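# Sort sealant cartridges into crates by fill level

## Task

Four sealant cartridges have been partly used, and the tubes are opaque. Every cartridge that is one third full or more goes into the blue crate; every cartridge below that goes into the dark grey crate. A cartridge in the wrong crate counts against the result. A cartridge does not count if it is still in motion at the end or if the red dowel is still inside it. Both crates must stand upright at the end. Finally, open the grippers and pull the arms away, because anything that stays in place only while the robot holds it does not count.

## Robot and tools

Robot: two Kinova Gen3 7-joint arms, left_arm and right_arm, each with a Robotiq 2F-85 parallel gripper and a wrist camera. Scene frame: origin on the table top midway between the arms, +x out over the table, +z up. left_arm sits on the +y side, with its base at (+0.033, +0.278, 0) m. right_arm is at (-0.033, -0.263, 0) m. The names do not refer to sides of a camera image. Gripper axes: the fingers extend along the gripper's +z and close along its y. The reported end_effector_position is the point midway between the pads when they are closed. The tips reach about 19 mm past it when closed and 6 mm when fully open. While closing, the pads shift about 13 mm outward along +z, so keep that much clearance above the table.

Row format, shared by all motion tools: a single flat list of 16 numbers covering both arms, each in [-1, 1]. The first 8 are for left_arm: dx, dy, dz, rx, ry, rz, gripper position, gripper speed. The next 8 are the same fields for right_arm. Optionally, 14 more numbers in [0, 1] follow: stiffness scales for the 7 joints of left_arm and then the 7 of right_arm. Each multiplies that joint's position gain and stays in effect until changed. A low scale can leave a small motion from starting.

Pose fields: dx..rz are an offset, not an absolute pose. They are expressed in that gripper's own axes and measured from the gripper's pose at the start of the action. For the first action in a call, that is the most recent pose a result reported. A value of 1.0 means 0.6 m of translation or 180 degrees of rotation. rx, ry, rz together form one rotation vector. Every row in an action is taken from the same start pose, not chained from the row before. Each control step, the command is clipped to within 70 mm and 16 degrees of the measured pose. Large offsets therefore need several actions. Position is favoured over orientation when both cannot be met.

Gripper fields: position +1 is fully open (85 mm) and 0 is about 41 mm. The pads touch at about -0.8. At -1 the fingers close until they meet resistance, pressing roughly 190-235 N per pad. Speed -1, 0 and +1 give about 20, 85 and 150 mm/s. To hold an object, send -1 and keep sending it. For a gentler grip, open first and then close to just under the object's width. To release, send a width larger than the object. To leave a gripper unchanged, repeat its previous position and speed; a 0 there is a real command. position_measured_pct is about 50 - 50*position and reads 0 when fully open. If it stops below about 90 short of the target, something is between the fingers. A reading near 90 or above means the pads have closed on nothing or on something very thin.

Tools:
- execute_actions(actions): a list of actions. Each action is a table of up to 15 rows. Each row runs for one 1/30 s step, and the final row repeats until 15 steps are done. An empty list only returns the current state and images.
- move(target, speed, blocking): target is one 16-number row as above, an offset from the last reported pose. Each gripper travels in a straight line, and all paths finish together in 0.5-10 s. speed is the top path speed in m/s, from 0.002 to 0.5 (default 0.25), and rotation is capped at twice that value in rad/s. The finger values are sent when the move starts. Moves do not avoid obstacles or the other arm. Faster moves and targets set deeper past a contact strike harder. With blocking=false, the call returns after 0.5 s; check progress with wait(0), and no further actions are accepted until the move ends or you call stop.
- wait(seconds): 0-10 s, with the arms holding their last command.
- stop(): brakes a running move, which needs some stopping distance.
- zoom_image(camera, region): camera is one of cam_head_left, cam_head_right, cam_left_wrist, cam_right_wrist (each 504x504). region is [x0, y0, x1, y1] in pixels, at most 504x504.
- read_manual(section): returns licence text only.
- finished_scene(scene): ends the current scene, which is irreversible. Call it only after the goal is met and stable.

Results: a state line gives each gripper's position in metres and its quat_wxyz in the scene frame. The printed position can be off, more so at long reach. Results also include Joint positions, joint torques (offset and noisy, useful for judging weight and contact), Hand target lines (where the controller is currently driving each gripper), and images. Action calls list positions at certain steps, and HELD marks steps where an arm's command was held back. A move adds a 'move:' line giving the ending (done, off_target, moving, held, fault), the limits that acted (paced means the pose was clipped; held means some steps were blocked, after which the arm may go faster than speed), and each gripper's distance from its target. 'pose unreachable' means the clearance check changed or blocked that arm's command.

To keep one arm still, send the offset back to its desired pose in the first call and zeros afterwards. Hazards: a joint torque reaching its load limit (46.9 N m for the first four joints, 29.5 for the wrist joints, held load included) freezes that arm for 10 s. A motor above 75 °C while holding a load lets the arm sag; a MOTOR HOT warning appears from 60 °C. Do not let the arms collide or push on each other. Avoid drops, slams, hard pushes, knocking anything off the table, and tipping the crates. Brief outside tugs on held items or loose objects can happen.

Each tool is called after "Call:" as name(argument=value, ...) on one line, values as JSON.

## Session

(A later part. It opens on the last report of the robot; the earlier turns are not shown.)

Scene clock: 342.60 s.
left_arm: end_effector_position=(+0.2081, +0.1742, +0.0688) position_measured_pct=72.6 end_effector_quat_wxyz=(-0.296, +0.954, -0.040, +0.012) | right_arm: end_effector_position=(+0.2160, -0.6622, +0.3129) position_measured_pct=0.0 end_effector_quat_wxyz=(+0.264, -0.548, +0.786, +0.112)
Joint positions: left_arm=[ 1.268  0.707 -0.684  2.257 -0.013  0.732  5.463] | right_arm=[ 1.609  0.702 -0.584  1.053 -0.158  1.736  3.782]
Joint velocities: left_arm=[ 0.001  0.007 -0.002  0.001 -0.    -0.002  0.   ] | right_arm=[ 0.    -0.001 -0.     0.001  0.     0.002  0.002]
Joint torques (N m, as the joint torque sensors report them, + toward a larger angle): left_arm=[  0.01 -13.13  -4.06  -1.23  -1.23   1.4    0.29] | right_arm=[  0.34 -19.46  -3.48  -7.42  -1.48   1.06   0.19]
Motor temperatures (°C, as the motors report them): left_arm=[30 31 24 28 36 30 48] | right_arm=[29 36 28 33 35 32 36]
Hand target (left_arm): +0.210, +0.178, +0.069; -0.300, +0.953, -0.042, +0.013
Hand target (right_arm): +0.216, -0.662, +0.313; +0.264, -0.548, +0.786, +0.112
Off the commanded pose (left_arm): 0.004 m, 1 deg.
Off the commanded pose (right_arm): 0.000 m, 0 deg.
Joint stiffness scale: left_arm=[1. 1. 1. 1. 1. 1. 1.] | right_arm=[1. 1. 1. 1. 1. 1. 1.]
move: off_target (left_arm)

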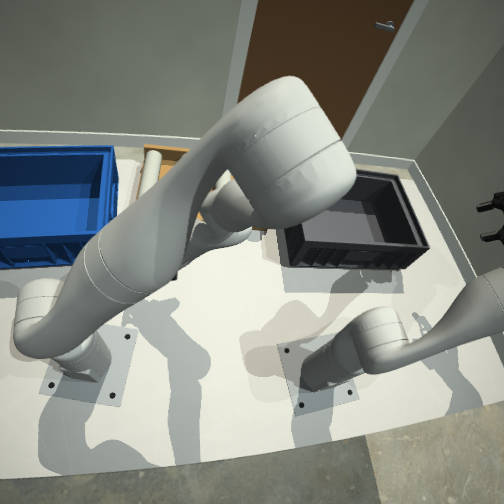

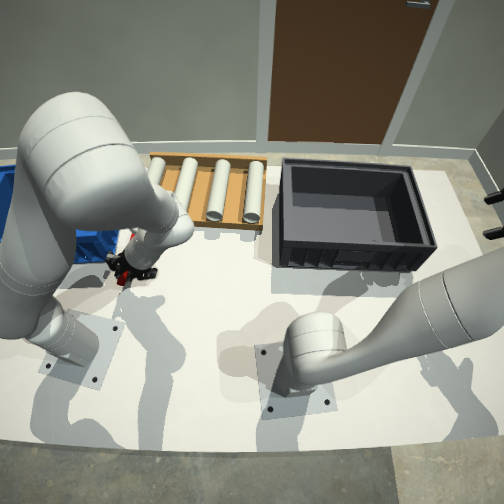

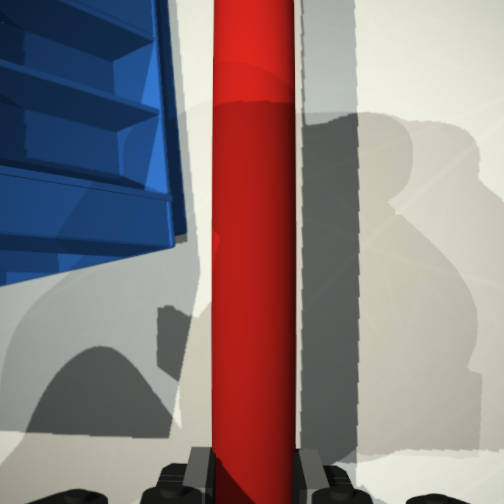

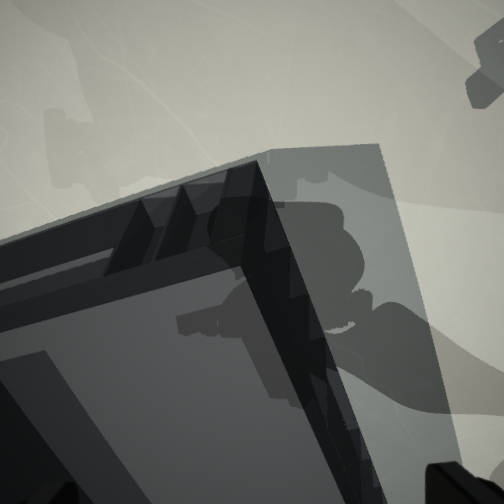

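Call:
execute_actions(actions=[[[0.02,-0.006,0.004,0,0,0,-1,0.5,0,0,0,0,0,0,1,0]],[[0.019,0,0,0,0,0,-1,0.5,0,0,0,0,0,0,1,0]],[[0.019,0,0,0,0,0,-1,0.5,0,0,0,0,0,0,1,0]],[[0.019,0,0,0,0,0,-1,0.5,0,0,0,0,0,0,1,0]],[[0.019,0,0,0,0,0,-1,0.5,0,0,0,0,0,0,1,0]]])

Scene clock: 351.87 s.
left_arm: end_effector_position=(+0.2543, +0.1668, +0.0662) position_measured_pct=72.6 end_effector_quat_wxyz=(-0.280, +0.959, -0.024, +0.013) | right_arm: end_effector_position=(+0.2160, -0.6622, +0.3129) position_measured_pct=0.0 end_effector_quat_wxyz=(+0.264, -0.548, +0.786, +0.112)
Joint positions: left_arm=[ 1.144  0.724 -0.687  2.172 -0.017  0.736  5.392] | right_arm=[ 1.609  0.702 -0.584  1.053 -0.158  1.736  3.782]
Joint velocities: left_arm=[-0.005 -0.    -0.002 -0.    -0.    -0.    -0.   ] | right_arm=[ 0.    -0.002  0.    -0.001 -0.     0.001  0.002]
Joint torques (N m, as the joint torque sensors report them, + toward a larger angle): left_arm=[ -0.38 -13.87  -4.17  -2.03  -1.04   1.01   0.19] | right_arm=[  0.4  -19.26  -2.98  -8.01  -1.33   1.1    0.31]
Motor temperatures (°C, as the motors report them): left_arm=[30 31 24 28 36 30 48] | right_arm=[29 36 28 33 35 32 36]
Hand target (left_arm): +0.256, +0.168, +0.067; -0.284, +0.958, -0.027, +0.012
Hand target (right_arm): +0.216, -0.662, +0.313; +0.264, -0.548, +0.786, +0.112
Off the commanded pose (left_arm): 0.002 m, 1 deg.
Off the commanded pose (right_arm): 0.000 m, 0 deg.
Joint stiffness scale: left_arm=[1. 1. 1. 1. 1. 1. 1.] | right_arm=[1. 1. 1. 1. 1. 1. 1.]
Step readings (end_effector_position; steps 1 to 15: 1st action; 16 to 30: 2nd action; 31 to 45: 3rd action; 46 to 60: 4th action; 61 to 75: 5th action):
0: left_arm (+0.2081, +0.1744, +0.0687) | right_arm (+0.2160, -0.6622, +0.3129)
1: left_arm (+0.2086, +0.1746, +0.0687) | right_arm (+0.2160, -0.6622, +0.3129)
2: left_arm (+0.2104, +0.1751, +0.0688) | right_arm (+0.2160, -0.6622, +0.3129)
4: left_arm (+0.2135, +0.1757, +0.0689) | right_arm (+0.2160, -0.6622, +0.3129)
8: left_arm (+0.2153, +0.1764, +0.0688) | right_arm (+0.2160, -0.6622, +0.3129)
15: left_arm (+0.2159, +0.1769, +0.0688) | right_arm (+0.2160, -0.6622, +0.3129)
16: left_arm (+0.2167, +0.1767, +0.0687) | right_arm (+0.2160, -0.6622, +0.3129)
17: left_arm (+0.2190, +0.1757, +0.0685) | right_arm (+0.2160, -0.6622, +0.3129)
19: left_arm (+0.2224, +0.1742, +0.0682) | right_arm (+0.2160, -0.6622, +0.3129)
23: left_arm (+0.2246, +0.1738, +0.0680) | right_arm (+0.2160, -0.6622, +0.3129)
30: left_arm (+0.2251, +0.1742, +0.0679) | right_arm (+0.2160, -0.6622, +0.3129)
31: left_arm (+0.2260, +0.1740, +0.0679) | right_arm (+0.2160, -0.6622, +0.3129)
32: left_arm (+0.2283, +0.1731, +0.0677) | right_arm (+0.2160, -0.6622, +0.3129)
34: left_arm (+0.2318, +0.1715, +0.0675) | right_arm (+0.2160, -0.6622, +0.3129)
38: left_arm (+0.2341, +0.1712, +0.0672) | right_arm (+0.2160, -0.6622, +0.3129)
45: left_arm (+0.2346, +0.1716, +0.0672) | right_arm (+0.2160, -0.6622, +0.3129)
46: left_arm (+0.2355, +0.1714, +0.0672) | right_arm (+0.2160, -0.6622, +0.3129)
47: left_arm (+0.2379, +0.1705, +0.0671) | right_arm (+0.2160, -0.6622, +0.3129)
49: left_arm (+0.2415, +0.1690, +0.0668) | right_arm (+0.2160, -0.6622, +0.3129)
53: left_arm (+0.2438, +0.1687, +0.0666) | right_arm (+0.2160, -0.6622, +0.3129)
60: left_arm (+0.2444, +0.1691, +0.0666) | right_arm (+0.2160, -0.6622, +0.3129)
61: left_arm (+0.2452, +0.1690, +0.0666) | right_arm (+0.2160, -0.6622, +0.3129)
62: left_arm (+0.2477, +0.1681, +0.0666) | right_arm (+0.2160, -0.6622, +0.3129)
64: left_arm (+0.2514, +0.1666, +0.0664) | right_arm (+0.2160, -0.6622, +0.3129)
68: left_arm (+0.2538, +0.1664, +0.0662) | right_arm (+0.2160, -0.6622, +0.3129)
75: end_effector_position above

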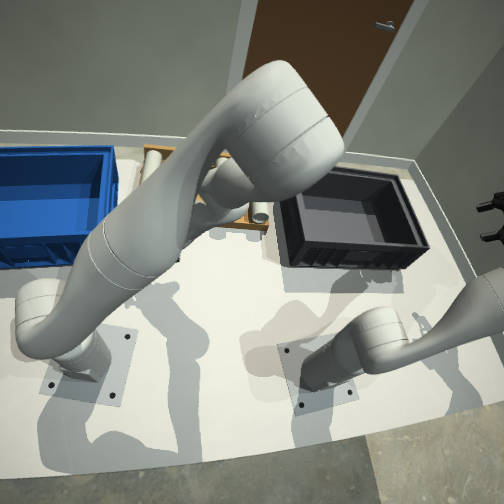

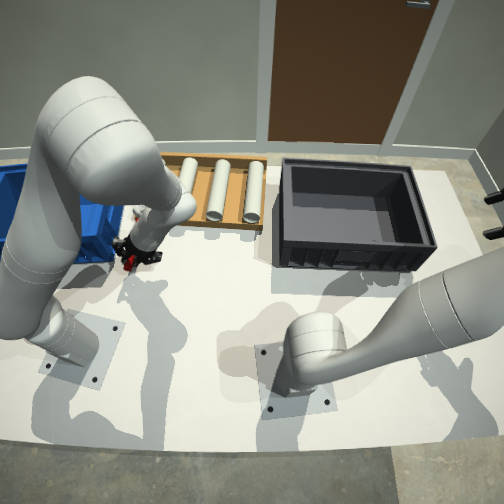

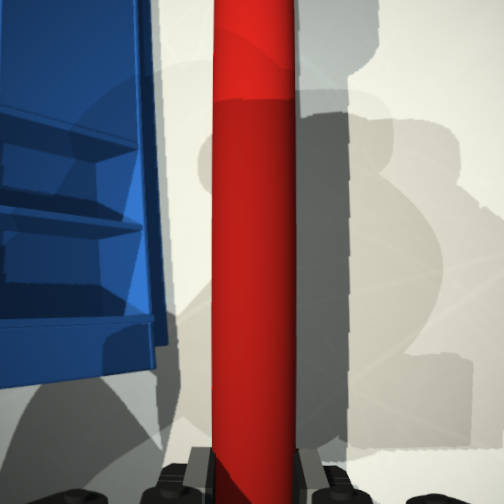

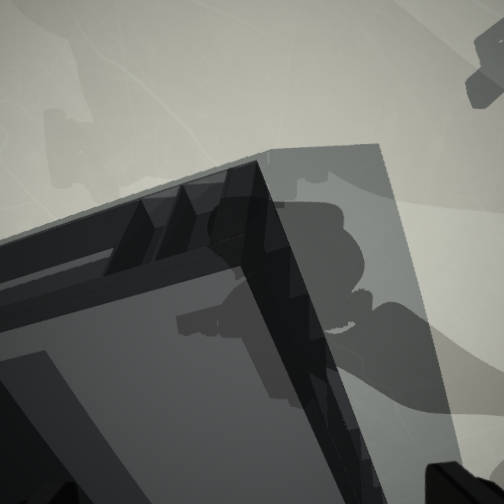

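Call:
execute_actions(actions=[[[0.019,-0.013,0.002,0,0,0,-1,0.5,0,0,0,0,0,0,1,0]],[[0.019,-0.003,0.001,0,0,0,-1,0.5,0,0,0,0,0,0,1,0]],[[0.019,-0.003,0.001,0,0,0,-1,0.5,0,0,0,0,0,0,1,0]],[[0.019,-0.003,0.001,0,0,0,-1,0.5,0,0,0,0,0,0,1,0]],[[0.019,-0.003,0.001,0,0,0,-1,0.5,0,0,0,0,0,0,1,0]]])

Scene clock: 369.70 s.
left_arm: end_effector_position=(+0.3017, +0.1712, +0.0681) position_measured_pct=72.6 end_effector_quat_wxyz=(-0.267, +0.963, -0.009, +0.015) | right_arm: end_effector_position=(+0.2160, -0.6622, +0.3129) position_measured_pct=0.0 end_effector_quat_wxyz=(+0.264, -0.548, +0.786, +0.112)
Joint positions: left_arm=[ 1.022  0.734 -0.695  2.094 -0.023  0.74   5.316] | right_arm=[ 1.609  0.702 -0.584  1.053 -0.158  1.736  3.782]
Joint velocities: left_arm=[-0.004  0.001  0.001 -0.001 -0.    -0.001 -0.   ] | right_arm=[-0.    -0.001  0.     0.002 -0.     0.    -0.001]
Joint torques (N m, as the joint torque sensors report them, + toward a larger angle): left_arm=[ -0.38 -14.92  -4.81  -2.73  -1.04   1.06   0.31] | right_arm=[  0.62 -19.26  -2.41  -7.49  -1.34   0.93   0.35]
Motor temperatures (°C, as the motors report them): left_arm=[30 31 25 28 36 30 48] | right_arm=[29 36 28 33 35 32 36]
Hand target (left_arm): +0.303, +0.173, +0.068; -0.271, +0.963, -0.012, +0.013
Hand target (right_arm): +0.216, -0.662, +0.313; +0.264, -0.548, +0.786, +0.112
Off the commanded pose (left_arm): 0.002 m, 1 deg.
Off the commanded pose (right_arm): 0.000 m, 0 deg.
Joint stiffness scale: left_arm=[1. 1. 1. 1. 1. 1. 1.] | right_arm=[1. 1. 1. 1. 1. 1. 1.]
Step readings (end_effector_position; steps 1 to 15: 1st action; 16 to 30: 2nd action; 31 to 45: 3rd action; 46 to 60: 4th action; 61 to 75: 5th action):
0: left_arm (+0.2544, +0.1670, +0.0662) | right_arm (+0.2160, -0.6622, +0.3129)
1: left_arm (+0.2549, +0.1674, +0.0662) | right_arm (+0.2160, -0.6622, +0.3129)
2: left_arm (+0.2566, +0.1688, +0.0667) | right_arm (+0.2160, -0.6622, +0.3129)
4: left_arm (+0.2595, +0.1711, +0.0675) | right_arm (+0.2160, -0.6622, +0.3129)
8: left_arm (+0.2613, +0.1727, +0.0678) | right_arm (+0.2160, -0.6622, +0.3129)
15: left_arm (+0.2617, +0.1732, +0.0678) | right_arm (+0.2160, -0.6622, +0.3129)
16: left_arm (+0.2626, +0.1732, +0.0679) | right_arm (+0.2160, -0.6622, +0.3129)
17: left_arm (+0.2650, +0.1727, +0.0678) | right_arm (+0.2160, -0.6622, +0.3129)
19: left_arm (+0.2685, +0.1719, +0.0678) | right_arm (+0.2160, -0.6622, +0.3129)
23: left_arm (+0.2707, +0.1720, +0.0677) | right_arm (+0.2160, -0.6622, +0.3129)
30: left_arm (+0.2713, +0.1725, +0.0677) | right_arm (+0.2160, -0.6622, +0.3129)
31: left_arm (+0.2722, +0.1725, +0.0677) | right_arm (+0.2160, -0.6622, +0.3129)
32: left_arm (+0.2746, +0.1720, +0.0678) | right_arm (+0.2160, -0.6622, +0.3129)
34: left_arm (+0.2782, +0.1713, +0.0678) | right_arm (+0.2160, -0.6622, +0.3129)
38: left_arm (+0.2806, +0.1714, +0.0677) | right_arm (+0.2160, -0.6622, +0.3129)
45: left_arm (+0.2812, +0.1720, +0.0677) | right_arm (+0.2160, -0.6622, +0.3129)
46: left_arm (+0.2820, +0.1720, +0.0678) | right_arm (+0.2160, -0.6622, +0.3129)
47: left_arm (+0.2845, +0.1715, +0.0678) | right_arm (+0.2160, -0.6622, +0.3129)
49: left_arm (+0.2883, +0.1708, +0.0679) | right_arm (+0.2160, -0.6622, +0.3129)
53: left_arm (+0.2907, +0.1710, +0.0679) | right_arm (+0.2160, -0.6622, +0.3129)
60: left_arm (+0.2913, +0.1716, +0.0678) | right_arm (+0.2160, -0.6622, +0.3129)
61: left_arm (+0.2922, +0.1716, +0.0679) | right_arm (+0.2160, -0.6622, +0.3129)
62: left_arm (+0.2947, +0.1712, +0.0680) | right_arm (+0.2160, -0.6622, +0.3129)
64: left_arm (+0.2986, +0.1705, +0.0681) | right_arm (+0.2160, -0.6622, +0.3129)
68: left_arm (+0.3011, +0.1707, +0.0681) | right_arm (+0.2160, -0.6622, +0.3129)
75: end_effector_position above

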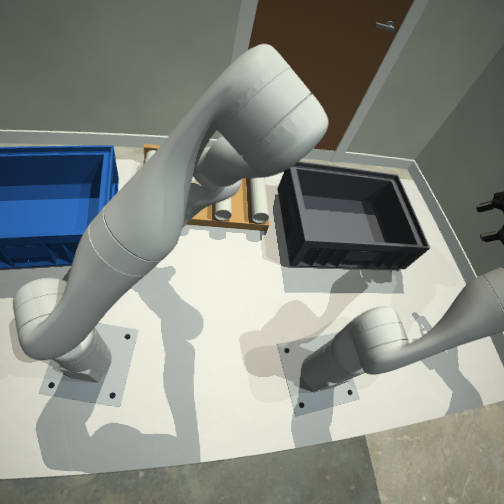

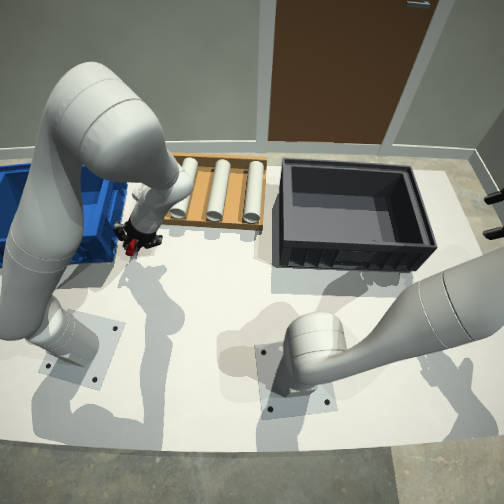

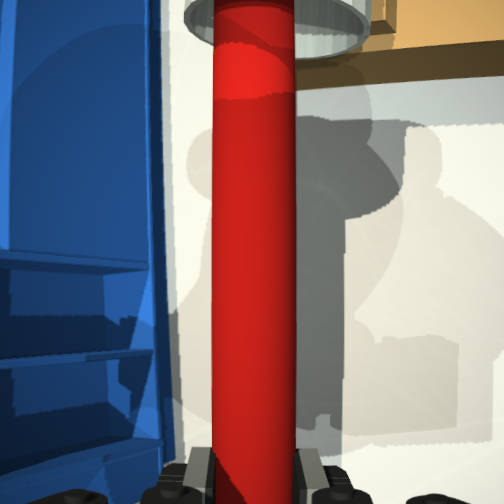

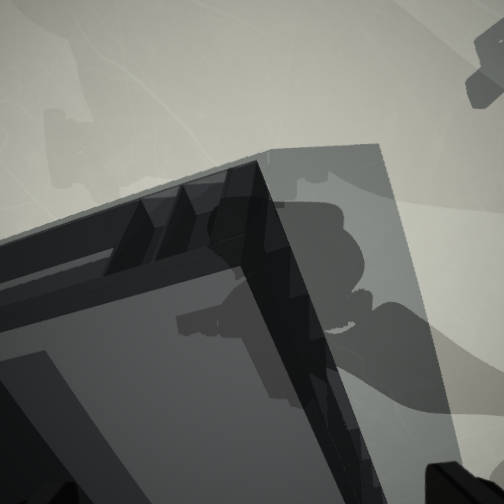

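Call:
execute_actions(actions=[[[0.019,-0.002,0.001,0,0.01,0.0165,-1,0.5,0,0,0,0,0,0,1,0]],[[0.019,-0.002,0.001,0,0.002,0.003,-1,0.5,0,0,0,0,0,0,1,0]],[[0.019,-0.002,0.001,0,0.002,0.003,-1,0.5,0,0,0,0,0,0,1,0]],[[0.019,-0.002,0.001,0,0.002,0.003,-1,0.5,0,0,0,0,0,0,1,0]],[[0.019,-0.002,0.001,0,0.002,0.003,-1,0.5,0,0,0,0,0,0,1,0]]])

Scene clock: 384.30 s.
left_arm: end_effector_position=(+0.3494, +0.1677, +0.0697) position_measured_pct=72.6 end_effector_quat_wxyz=(-0.256, +0.965, -0.040, +0.031) | right_arm: end_effector_position=(+0.2160, -0.6622, +0.3129) position_measured_pct=0.0 end_effector_quat_wxyz=(+0.264, -0.548, +0.786, +0.112)
Joint positions: left_arm=[ 0.949  0.747 -0.695  2.022 -0.043  0.717  5.219] | right_arm=[ 1.609  0.702 -0.584  1.053 -0.158  1.736  3.782]
Joint velocities: left_arm=[-0.002  0.002 -0.002 -0.     0.    -0.001  0.   ] | right_arm=[ 0.001  0.    -0.    -0.    -0.    -0.002  0.001]
Joint torques (N m, as the joint torque sensors report them, + toward a larger angle): left_arm=[ -0.06 -15.6   -4.84  -3.6   -1.24   0.76   0.33] | right_arm=[  0.49 -19.86  -3.26  -7.03  -1.08   0.96   0.15]
Motor temperatures (°C, as the motors report them): left_arm=[30 31 25 28 36 30 48] | right_arm=[29 36 28 33 35 32 36]
Hand target (left_arm): +0.351, +0.169, +0.070; -0.258, +0.965, -0.044, +0.030
Hand target (right_arm): +0.216, -0.662, +0.313; +0.264, -0.548, +0.786, +0.112
Off the commanded pose (left_arm): 0.002 m, 1 deg.
Off the commanded pose (right_arm): 0.000 m, 0 deg.
Joint stiffness scale: left_arm=[1. 1. 1. 1. 1. 1. 1.] | right_arm=[1. 1. 1. 1. 1. 1. 1.]
Step readings (end_effector_position; steps 1 to 15: 1st action; 16 to 30: 2nd action; 31 to 45: 3rd action; 46 to 60: 4th action; 61 to 75: 5th action):
0: left_arm (+0.3018, +0.1713, +0.0682) | right_arm (+0.2160, -0.6622, +0.3129)
1: left_arm (+0.3024, +0.1714, +0.0682) | right_arm (+0.2160, -0.6622, +0.3129)
2: left_arm (+0.3051, +0.1715, +0.0683) | right_arm (+0.2160, -0.6622, +0.3129)
4: left_arm (+0.3089, +0.1714, +0.0683) | right_arm (+0.2160, -0.6622, +0.3129)
8: left_arm (+0.3104, +0.1710, +0.0680) | right_arm (+0.2160, -0.6622, +0.3129)
15: left_arm (+0.3105, +0.1710, +0.0680) | right_arm (+0.2160, -0.6622, +0.3129)
16: left_arm (+0.3114, +0.1709, +0.0680) | right_arm (+0.2160, -0.6622, +0.3129)
17: left_arm (+0.3138, +0.1704, +0.0682) | right_arm (+0.2160, -0.6622, +0.3129)
19: left_arm (+0.3173, +0.1696, +0.0683) | right_arm (+0.2160, -0.6622, +0.3129)
23: left_arm (+0.3194, +0.1697, +0.0683) | right_arm (+0.2160, -0.6622, +0.3129)
30: left_arm (+0.3198, +0.1701, +0.0682) | right_arm (+0.2160, -0.6622, +0.3129)
31: left_arm (+0.3209, +0.1700, +0.0683) | right_arm (+0.2160, -0.6622, +0.3129)
32: left_arm (+0.3234, +0.1695, +0.0684) | right_arm (+0.2160, -0.6622, +0.3129)
34: left_arm (+0.3269, +0.1688, +0.0687) | right_arm (+0.2160, -0.6622, +0.3129)
38: left_arm (+0.3290, +0.1689, +0.0687) | right_arm (+0.2160, -0.6622, +0.3129)
45: left_arm (+0.3294, +0.1693, +0.0686) | right_arm (+0.2160, -0.6622, +0.3129)
46: left_arm (+0.3305, +0.1692, +0.0687) | right_arm (+0.2160, -0.6622, +0.3129)
47: left_arm (+0.3331, +0.1687, +0.0688) | right_arm (+0.2160, -0.6622, +0.3129)
49: left_arm (+0.3367, +0.1679, +0.0691) | right_arm (+0.2160, -0.6622, +0.3129)
53: left_arm (+0.3388, +0.1681, +0.0691) | right_arm (+0.2160, -0.6622, +0.3129)
60: left_arm (+0.3393, +0.1685, +0.0691) | right_arm (+0.2160, -0.6622, +0.3129)
61: left_arm (+0.3403, +0.1684, +0.0691) | right_arm (+0.2160, -0.6622, +0.3129)
62: left_arm (+0.3430, +0.1679, +0.0694) | right_arm (+0.2160, -0.6622, +0.3129)
64: left_arm (+0.3467, +0.1671, +0.0697) | right_arm (+0.2160, -0.6622, +0.3129)
68: left_arm (+0.3489, +0.1673, +0.0697) | right_arm (+0.2160, -0.6622, +0.3129)
75: end_effector_position above

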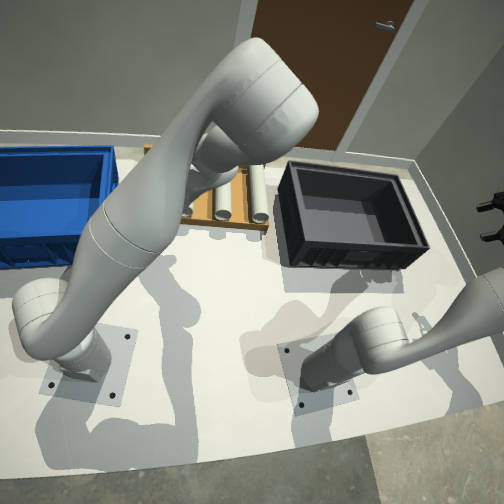

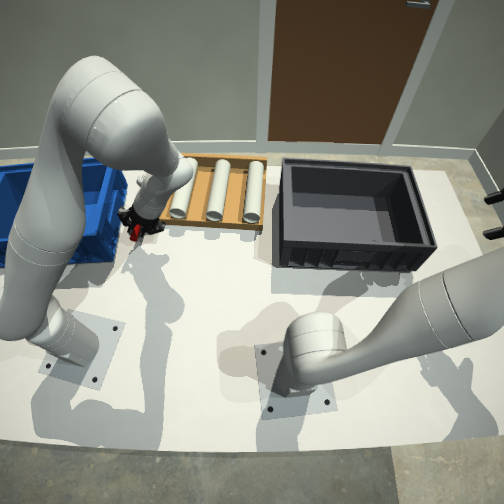

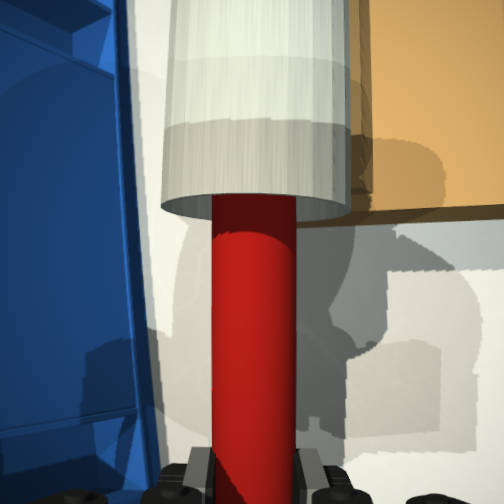

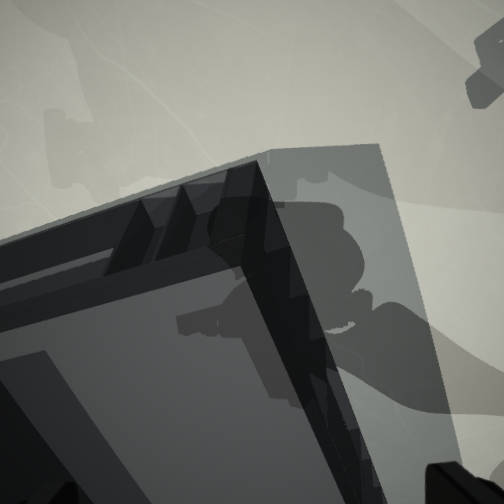

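Call:
execute_actions(actions=[[[0.019,-0.002,0.001,0,0,0,-1,0.5,0,0,0,0,0,0,1,0]],[[0.019,-0.002,0.001,0,0,0,-1,0.5,0,0,0,0,0,0,1,0]],[[0.019,-0.002,0.001,0,0,0,-1,0.5,0,0,0,0,0,0,1,0]],[[0.019,-0.002,0.001,0,0,0,-1,0.5,0,0,0,0,0,0,1,0]]])

Scene clock: 391.53 s.
left_arm: end_effector_position=(+0.3881, +0.1717, +0.0746) position_measured_pct=72.6 end_effector_quat_wxyz=(-0.254, +0.966, -0.029, +0.033) | right_arm: end_effector_position=(+0.2160, -0.6622, +0.3129) position_measured_pct=0.0 end_effector_quat_wxyz=(+0.264, -0.548, +0.786, +0.112)
Joint positions: left_arm=[ 0.866  0.768 -0.691  1.928 -0.043  0.757  5.177] | right_arm=[ 1.609  0.702 -0.584  1.053 -0.158  1.736  3.782]
Joint velocities: left_arm=[-0.003  0.     0.002 -0.001 -0.    -0.001  0.   ] | right_arm=[ 0.     0.     0.    -0.003  0.    -0.001  0.001]
Joint torques (N m, as the joint torque sensors report them, + toward a larger angle): left_arm=[ -1.35 -17.16  -7.51  -7.44  -1.9   -1.43   0.39] | right_arm=[ -0.11 -19.15  -3.32  -7.55  -1.23   0.79   0.43]
Motor temperatures (°C, as the motors report them): left_arm=[30 31 25 28 36 30 48] | right_arm=[29 36 28 33 35 32 36]
Hand target (left_arm): +0.393, +0.170, +0.074; -0.253, +0.966, -0.031, +0.036
Hand target (right_arm): +0.216, -0.662, +0.313; +0.264, -0.548, +0.786, +0.112
Off the commanded pose (left_arm): 0.005 m, 0 deg.
Off the commanded pose (right_arm): 0.000 m, 0 deg.
Joint stiffness scale: left_arm=[1. 1. 1. 1. 1. 1. 1.] | right_arm=[1. 1. 1. 1. 1. 1. 1.]
Step readings (end_effector_position; steps 1 to 15: 1st action; 16 to 30: 2nd action; 31 to 45: 3rd action; 46 to 60: 4th action):
0: left_arm (+0.3494, +0.1678, +0.0697) | right_arm (+0.2160, -0.6622, +0.3129)
1: left_arm (+0.3504, +0.1678, +0.0698) | right_arm (+0.2160, -0.6622, +0.3129)
2: left_arm (+0.3532, +0.1674, +0.0702) | right_arm (+0.2160, -0.6622, +0.3129)
4: left_arm (+0.3577, +0.1666, +0.0707) | right_arm (+0.2160, -0.6622, +0.3129)
8: left_arm (+0.3604, +0.1670, +0.0710) | right_arm (+0.2160, -0.6622, +0.3129)
15: left_arm (+0.3610, +0.1677, +0.0709) | right_arm (+0.2160, -0.6622, +0.3129)
16: left_arm (+0.3619, +0.1677, +0.0711) | right_arm (+0.2160, -0.6622, +0.3129)
17: left_arm (+0.3647, +0.1674, +0.0716) | right_arm (+0.2160, -0.6622, +0.3129)
19: left_arm (+0.3693, +0.1667, +0.0722) | right_arm (+0.2160, -0.6622, +0.3129)
23: left_arm (+0.3720, +0.1672, +0.0724) | right_arm (+0.2160, -0.6622, +0.3129)
30: left_arm (+0.3726, +0.1679, +0.0723) | right_arm (+0.2160, -0.6622, +0.3129)
31: left_arm (+0.3735, +0.1679, +0.0725) | right_arm (+0.2160, -0.6622, +0.3129)
32: left_arm (+0.3762, +0.1676, +0.0730) | right_arm (+0.2160, -0.6622, +0.3129)
34: left_arm (+0.3806, +0.1671, +0.0736) | right_arm (+0.2160, -0.6622, +0.3129)
38: left_arm (+0.3812, +0.1690, +0.0738) | right_arm (+0.2160, -0.6622, +0.3129)
45: left_arm (+0.3813, +0.1696, +0.0737) | right_arm (+0.2160, -0.6622, +0.3129)
46: left_arm (+0.3819, +0.1697, +0.0738) | right_arm (+0.2160, -0.6622, +0.3129)
47: left_arm (+0.3829, +0.1702, +0.0742) | right_arm (+0.2160, -0.6622, +0.3129)
49: left_arm (+0.3857, +0.1706, +0.0747) | right_arm (+0.2160, -0.6622, +0.3129)
53: left_arm (+0.3879, +0.1713, +0.0749) | right_arm (+0.2160, -0.6622, +0.3129)
60: end_effector_position above

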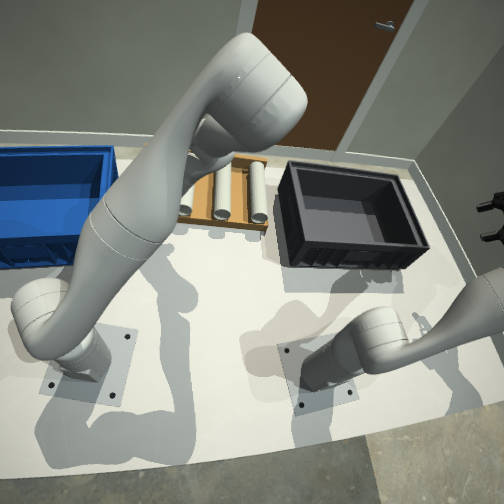

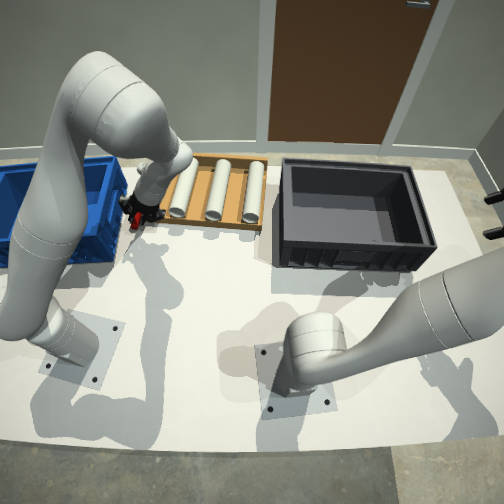

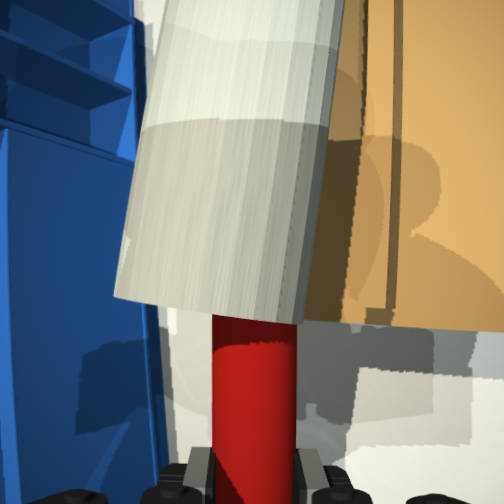

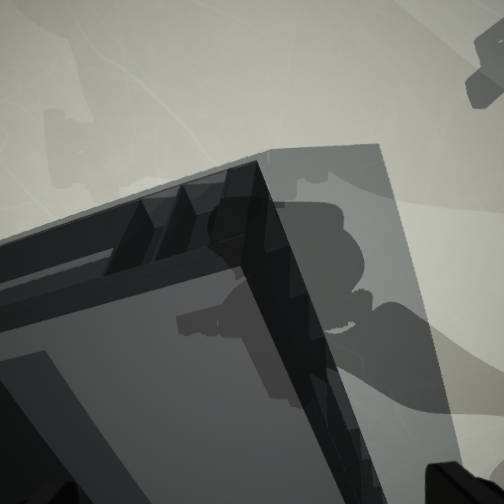

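Call:
move(target=[-0.31, 0, 0, 0, 0, 0, -1, 0.5, 0, 0, 0, 0, 0, 0, 1, 0], speed=0.2)

Scene clock: 400.30 s.
left_arm: end_effector_position=(+0.2052, +0.1882, +0.0665) position_measured_pct=72.6 end_effector_quat_wxyz=(-0.259, +0.965, -0.031, +0.032) | right_arm: end_effector_position=(+0.2160, -0.6622, +0.3129) position_measured_pct=0.0 end_effector_quat_wxyz=(+0.264, -0.548, +0.786, +0.112)
Joint positions: left_arm=[ 1.256  0.644 -0.698  2.368 -0.032  0.588  5.478] | right_arm=[ 1.609  0.702 -0.584  1.053 -0.158  1.736  3.782]
Joint velocities: left_arm=[ 0.012 -0.     0.    -0.    -0.     0.001  0.001] | right_arm=[ 0.001  0.     0.    -0.    -0.     0.001  0.001]
Joint torques (N m, as the joint torque sensors report them, + toward a larger angle): left_arm=[ -0.24 -11.57  -3.    -1.18  -0.82   1.     0.08] | right_arm=[  0.5  -19.02  -2.48  -7.62  -1.17   0.84  -0.09]
Motor temperatures (°C, as the motors report them): left_arm=[30 31 25 28 36 30 48] | right_arm=[29 36 28 33 35 32 36]
Hand target (left_arm): +0.203, +0.186, +0.066; -0.255, +0.966, -0.029, +0.032
Hand target (right_arm): +0.216, -0.662, +0.313; +0.264, -0.548, +0.786, +0.112
Off the commanded pose (left_arm): 0.004 m, 1 deg.
Off the commanded pose (right_arm): 0.000 m, 0 deg.
Joint stiffness scale: left_arm=[1. 1. 1. 1. 1. 1. 1.] | right_arm=[1. 1. 1. 1. 1. 1. 1.]
move: off_target (left_arm)

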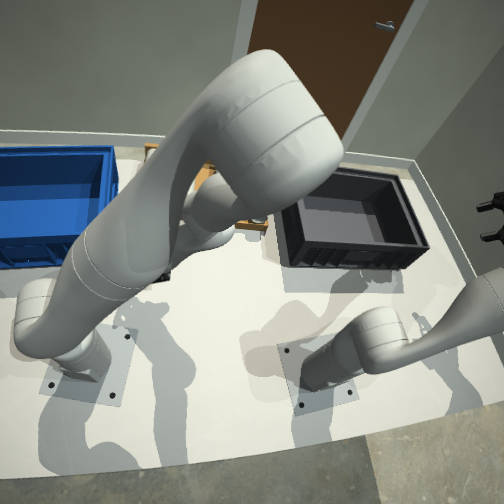

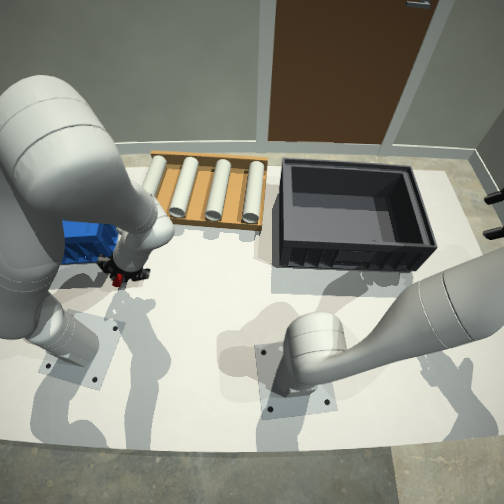

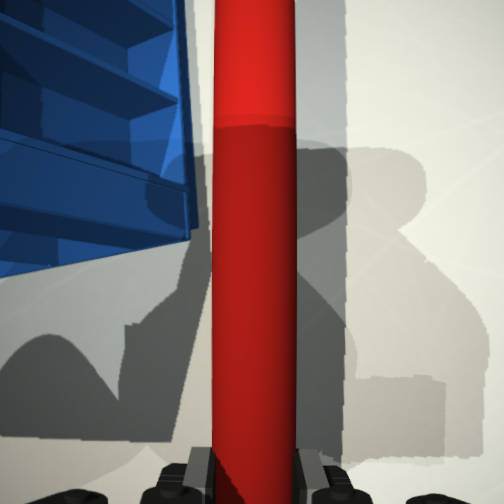

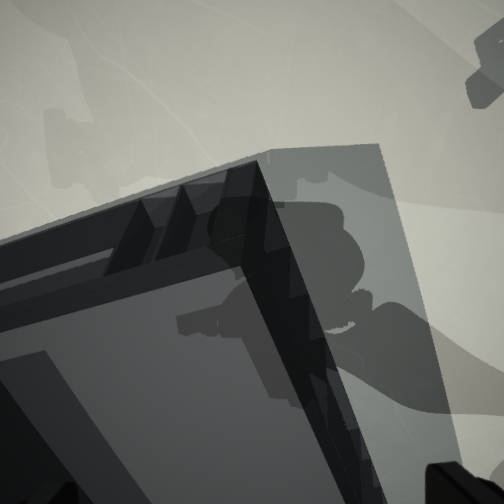

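Call:
move(target=[-0.039, 0.267, -0.106, -0.1668, -0.0206, -0.02, -1, 0.5, -0.8495, -0.058, 0.74, 0.0867, 0.179, 0.4069, 1, 0], speed=0.4)

Scene clock: 497.50 s.
left_arm: end_effector_position=(+0.1708, +0.0209, +0.0394) position_measured_pct=72.6 end_effector_quat_wxyz=(-0.003, +1.000, -0.001, +0.000) | right_arm: end_effector_position=(+0.5081, -0.0550, +0.2240) position_measured_pct=0.0 end_effector_quat_wxyz=(+0.002, +0.049, +0.999, +0.007)
Joint positions: left_arm=[ 0.989  0.516 -0.256  2.347  0.396  0.321  5.303] | right_arm=[-0.001  0.77  -0.675  1.086  0.447  1.411  0.785]
Joint velocities: left_arm=[ 0.     0.001 -0.    -0.     0.     0.001  0.   ] | right_arm=[-0.005  0.004  0.004 -0.     0.    -0.001 -0.   ]
Joint torques (N m, as the joint torque sensors report them, + toward a larger angle): left_arm=[ -0.5  -13.32  -0.94  -2.77  -0.06  -0.02   0.32] | right_arm=[  0.27 -20.85  -2.73  -8.38  -0.22   0.16   0.39]
Motor temperatures (°C, as the motors report them): left_arm=[30 31 24 28 36 30 48] | right_arm=[29 37 28 33 35 32 36]
Hand target (left_arm): +0.170, +0.020, +0.040; -0.000, +1.000, -0.000, +0.000
Hand target (right_arm): +0.509, -0.057, +0.222; +0.002, +0.049, +0.999, +0.002
Off the commanded pose (left_arm): 0.002 m, 0 deg.
Off the commanded pose (right_arm): 0.007 m, 1 deg.
Joint stiffness scale: left_arm=[1. 1. 1. 1. 1. 1. 1.] | right_arm=[1. 1. 1. 1. 1. 1. 1.]
move: off_target (right_arm); limits=paced

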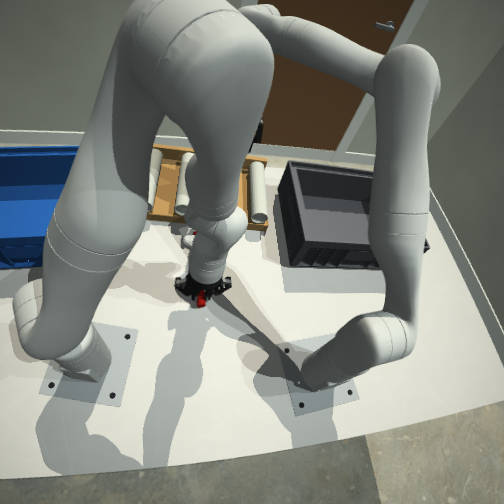

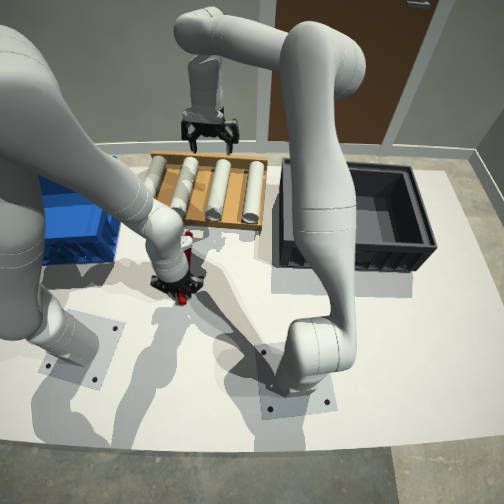

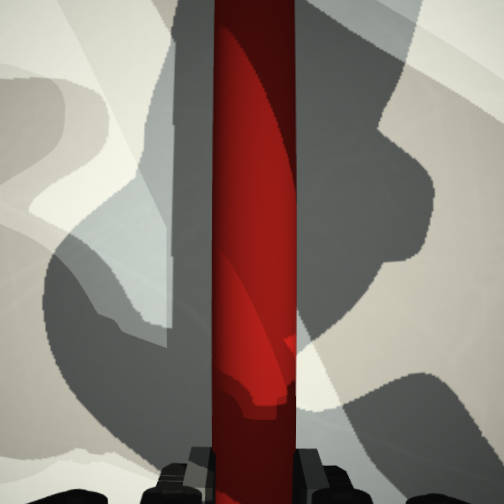

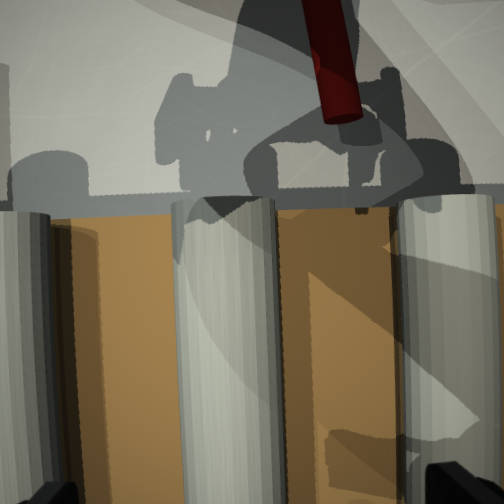

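Call:
move(target=[0, 0, 0.018, 0, 0, 0, -1, 0.5, -0.03, -0.014, 0.2, 0, 0, 0, 1, 0], speed=0.25)

Call:
move(target=[0, 0, 0, 0, 0, 0, 1, 0.5, 0, 0, 0.08, 0, 0, 0, 1, 0], speed=0.1)

Scene clock: 519.67 s.
left_arm: end_effector_position=(+0.1724, +0.0200, +0.0300) position_measured_pct=72.6 end_effector_quat_wxyz=(-0.002, +1.000, -0.001, +0.001) | right_arm: end_effector_position=(+0.5244, -0.0622, +0.1068) position_measured_pct=0.0 end_effector_quat_wxyz=(+0.001, +0.049, +0.999, +0.009)
Joint positions: left_arm=[ 0.957  0.544 -0.217  2.351  0.398  0.28   5.301] | right_arm=[ 0.009  0.906 -0.615  1.21   0.501  1.164  0.769]
Joint velocities: left_arm=[-0.003  0.002  0.002  0.     0.    -0.001  0.001] | right_arm=[ 0.     0.004 -0.     0.     0.     0.001 -0.001]
Joint torques (N m, as the joint torque sensors report them, + toward a larger angle): left_arm=[ -0.15 -13.68  -0.8   -2.6   -0.28  -0.15  -0.03] | right_arm=[  0.69 -22.55  -3.31  -7.35   0.03   0.02  -0.03]
Motor temperatures (°C, as the motors report them): left_arm=[30 32 24 28 36 30 48] | right_arm=[29 37 28 33 35 32 36]
Hand target (left_arm): +0.171, +0.021, +0.029; -0.003, +1.000, -0.001, +0.000
Hand target (right_arm): +0.526, -0.064, +0.104; +0.002, +0.049, +0.999, +0.007
Off the commanded pose (left_arm): 0.002 m, 0 deg.
Off the commanded pose (right_arm): 0.003 m, 0 deg.
Joint stiffness scale: left_arm=[1. 1. 1. 1. 1. 1. 1.] | right_arm=[1. 1. 1. 1. 1. 1. 1.]
move: done

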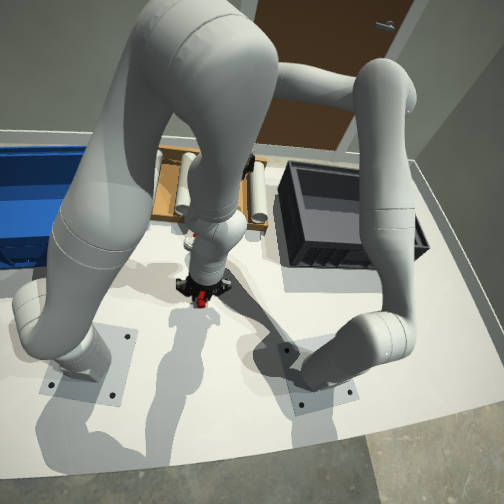

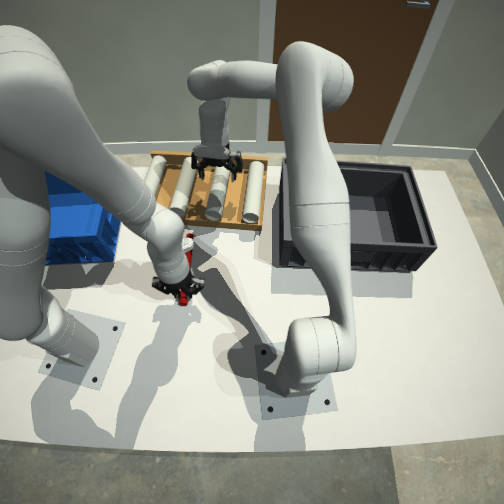

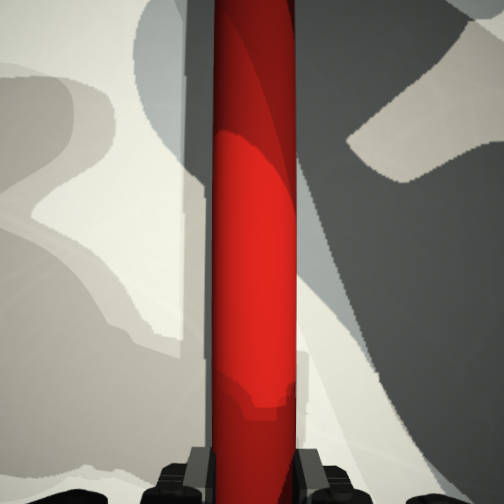

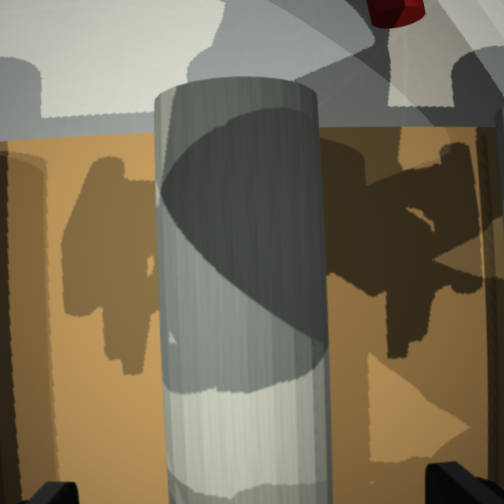

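Scene clock: 520.63 s.
left_arm: end_effector_position=(+0.1724, +0.0200, +0.0300) position_measured_pct=0.0 end_effector_quat_wxyz=(-0.002, +1.000, -0.001, +0.001) | right_arm: end_effector_position=(+0.5242, -0.0605, +0.0620) position_measured_pct=0.0 end_effector_quat_wxyz=(-0.000, +0.049, +0.999, +0.012)
Joint positions: left_arm=[ 0.957  0.544 -0.217  2.351  0.398  0.28   5.301] | right_arm=[-0.     0.962 -0.587  1.248  0.52   1.07   0.753]
Joint velocities: left_arm=[ 0.     0.001 -0.001 -0.    -0.    -0.    -0.   ] | right_arm=[-0.003  0.001  0.002  0.    -0.    -0.001  0.002]
Joint torques (N m, as the joint torque sensors report them, + toward a larger angle): left_arm=[ -0.03 -13.29  -1.31  -2.4   -0.09   0.06   0.11] | right_arm=[ -0.28 -22.76  -2.7   -6.88   0.07   0.37   0.47]
Motor temperatures (°C, as the motors report them): left_arm=[30 32 24 28 36 30 48] | right_arm=[29 37 28 33 35 32 36]
Hand target (left_arm): +0.172, +0.020, +0.030; -0.002, +1.000, -0.001, +0.001
Hand target (right_arm): +0.524, -0.061, +0.059; +0.001, +0.049, +0.999, +0.009
Off the commanded pose (left_arm): 0.000 m, 0 deg.
Off the commanded pose (right_arm): 0.003 m, 0 deg.
Joint stiffness scale: left_arm=[1. 1. 1. 1. 1. 1. 1.] | right_arm=[1. 1. 1. 1. 1. 1. 1.]
move: done

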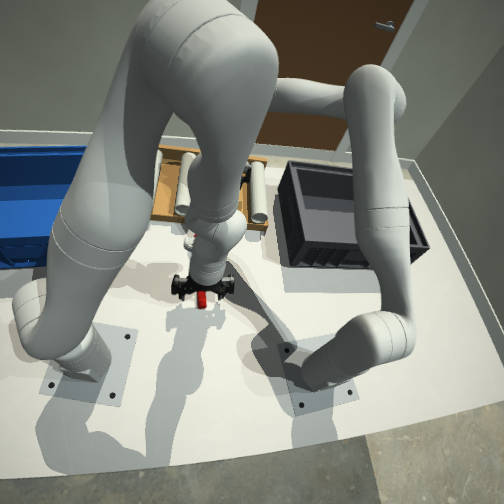

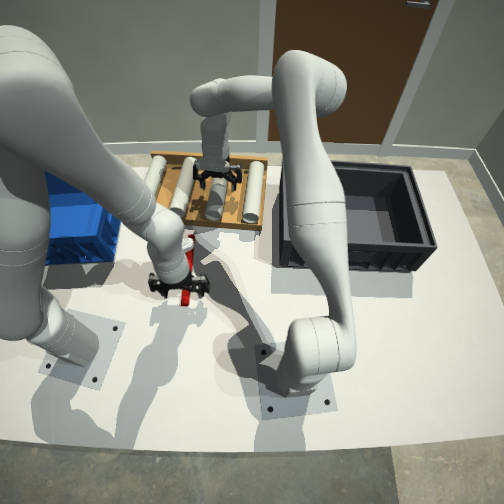

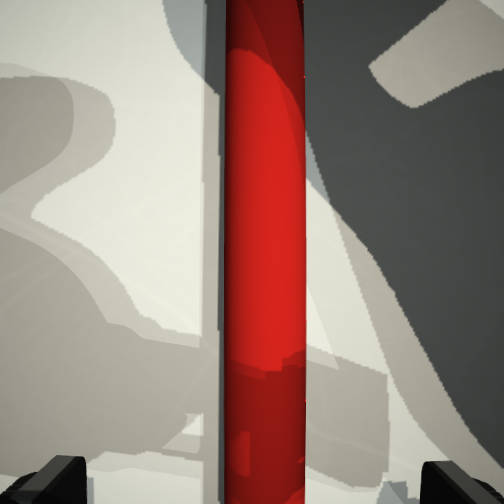

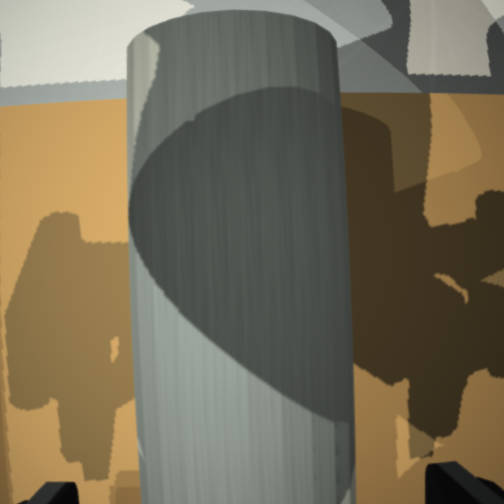

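Call:
execute_actions(actions=[[[0,0,-0.1,0,0,0,1,0.5,0,0,0.014,0,0,0,1,0]],[[0,0,-0.1,0,0,0,1,0.5,0,0,0,0,0,0,-1,0.5]],[[0,0,-0.08,0,0,0,1,0.5,0,0,0,0,0,0,-1,0.5]]])

Scene clock: 528.90 s.
left_arm: end_effector_position=(+0.1691, +0.0219, +0.1882) position_measured_pct=0.0 end_effector_quat_wxyz=(-0.006, +1.000, +0.004, -0.009) | right_arm: end_effector_position=(+0.5240, -0.0607, +0.0571) position_measured_pct=46.0 end_effector_quat_wxyz=(-0.001, +0.049, +0.999, +0.013)
Joint positions: left_arm=[ 1.13   0.144 -0.386  2.133  0.078  0.897  5.623] | right_arm=[ 0.001  0.969 -0.585  1.251  0.52   1.061  0.753]
Joint velocities: left_arm=[ 0.006 -0.021  0.001 -0.007 -0.001  0.005  0.002] | right_arm=[ 0.     0.001 -0.    -0.     0.001 -0.     0.001]
Joint torques (N m, as the joint torque sensors report them, + toward a larger angle): left_arm=[ -0.06 -10.01  -0.87  -7.19   0.05   0.04  -0.04] | right_arm=[ -1.42 -19.7   -5.19  -6.55  -1.11  -1.25  -0.34]
Motor temperatures (°C, as the motors report them): left_arm=[30 32 24 28 36 30 48] | right_arm=[29 37 28 33 35 32 36]
Hand target (left_arm): +0.170, +0.022, +0.191; -0.005, +1.000, +0.003, -0.006
Hand target (right_arm): +0.524, -0.061, +0.057; -0.001, +0.049, +0.999, +0.013
Off the commanded pose (left_arm): 0.003 m, 0 deg.
Off the commanded pose (right_arm): 0.000 m, 0 deg.
Joint stiffness scale: left_arm=[1. 1. 1. 1. 1. 1. 1.] | right_arm=[1. 1. 1. 1. 1. 1. 1.]
Step readings (end_effector_position; steps 1 to 15: 1st action; 16 to 30: 2nd action; 31 to 45: 3rd action):
0: left_arm (+0.1724, +0.0200, +0.0300) | right_arm (+0.5242, -0.0604, +0.0619)
1: left_arm (+0.1722, +0.0201, +0.0305) | right_arm (+0.5243, -0.0601, +0.0615)
2: left_arm (+0.1713, +0.0216, +0.0336) | right_arm (+0.5246, -0.0595, +0.0605)
4: left_arm (+0.1704, +0.0274, +0.0464) | right_arm (+0.5244, -0.0589, +0.0587)
8: left_arm (+0.1725, +0.0312, +0.0730) | right_arm (+0.5241, -0.0590, +0.0572)
15: left_arm (+0.1710, +0.0218, +0.0864) | right_arm (+0.5240, -0.0591, +0.0568)
16: left_arm (+0.1707, +0.0215, +0.0875) | right_arm (+0.5240, -0.0591, +0.0568)
17: left_arm (+0.1701, +0.0226, +0.0909) | right_arm (+0.5240, -0.0591, +0.0568)
19: left_arm (+0.1697, +0.0269, +0.1038) | right_arm (+0.5240, -0.0591, +0.0568)
23: left_arm (+0.1701, +0.0289, +0.1305) | right_arm (+0.5240, -0.0591, +0.0568)
30: left_arm (+0.1699, +0.0223, +0.1429) | right_arm (+0.5240, -0.0606, +0.0571)
31: left_arm (+0.1697, +0.0222, +0.1440) | right_arm (+0.5240, -0.0607, +0.0571)
32: left_arm (+0.1690, +0.0230, +0.1473) | right_arm (+0.5240, -0.0607, +0.0571)
34: left_arm (+0.1678, +0.0260, +0.1600) | right_arm (+0.5240, -0.0607, +0.0571)
38: left_arm (+0.1683, +0.0252, +0.1807) | right_arm (+0.5240, -0.0607, +0.0571)
45: end_effector_position above

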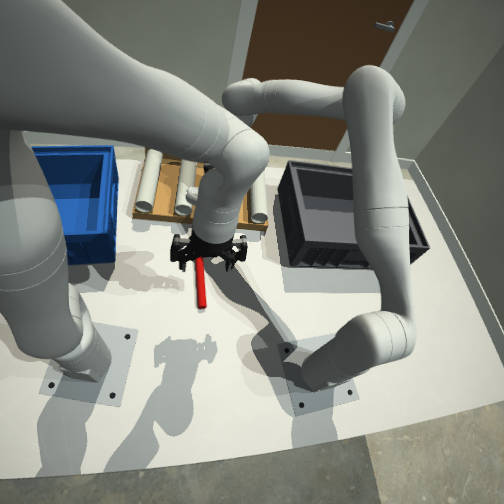

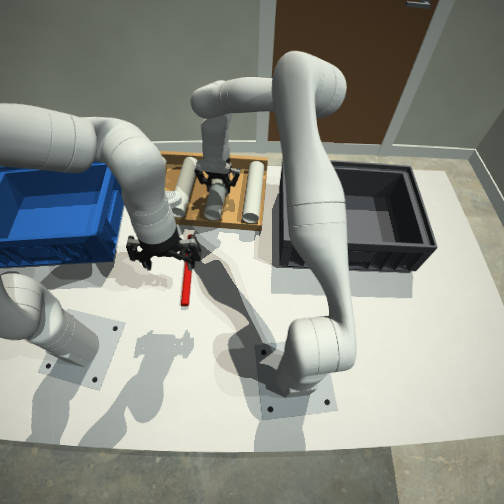

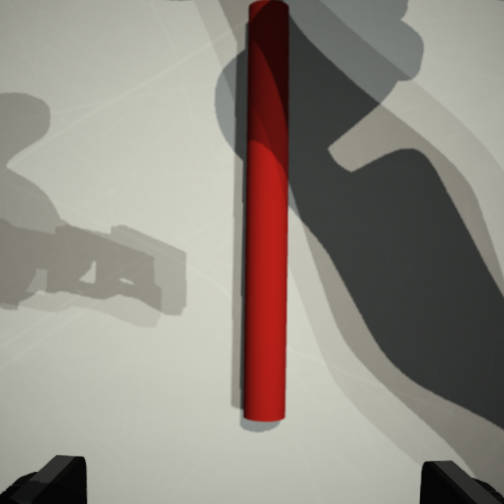

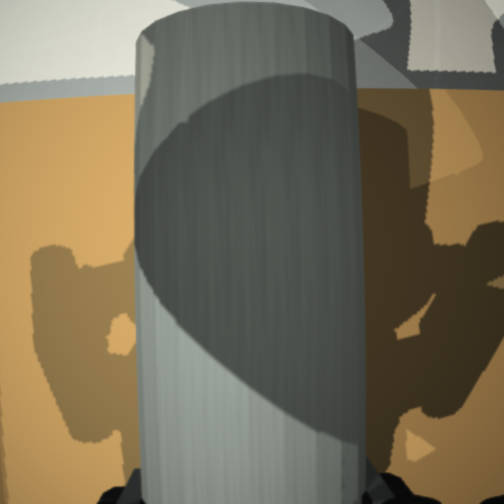

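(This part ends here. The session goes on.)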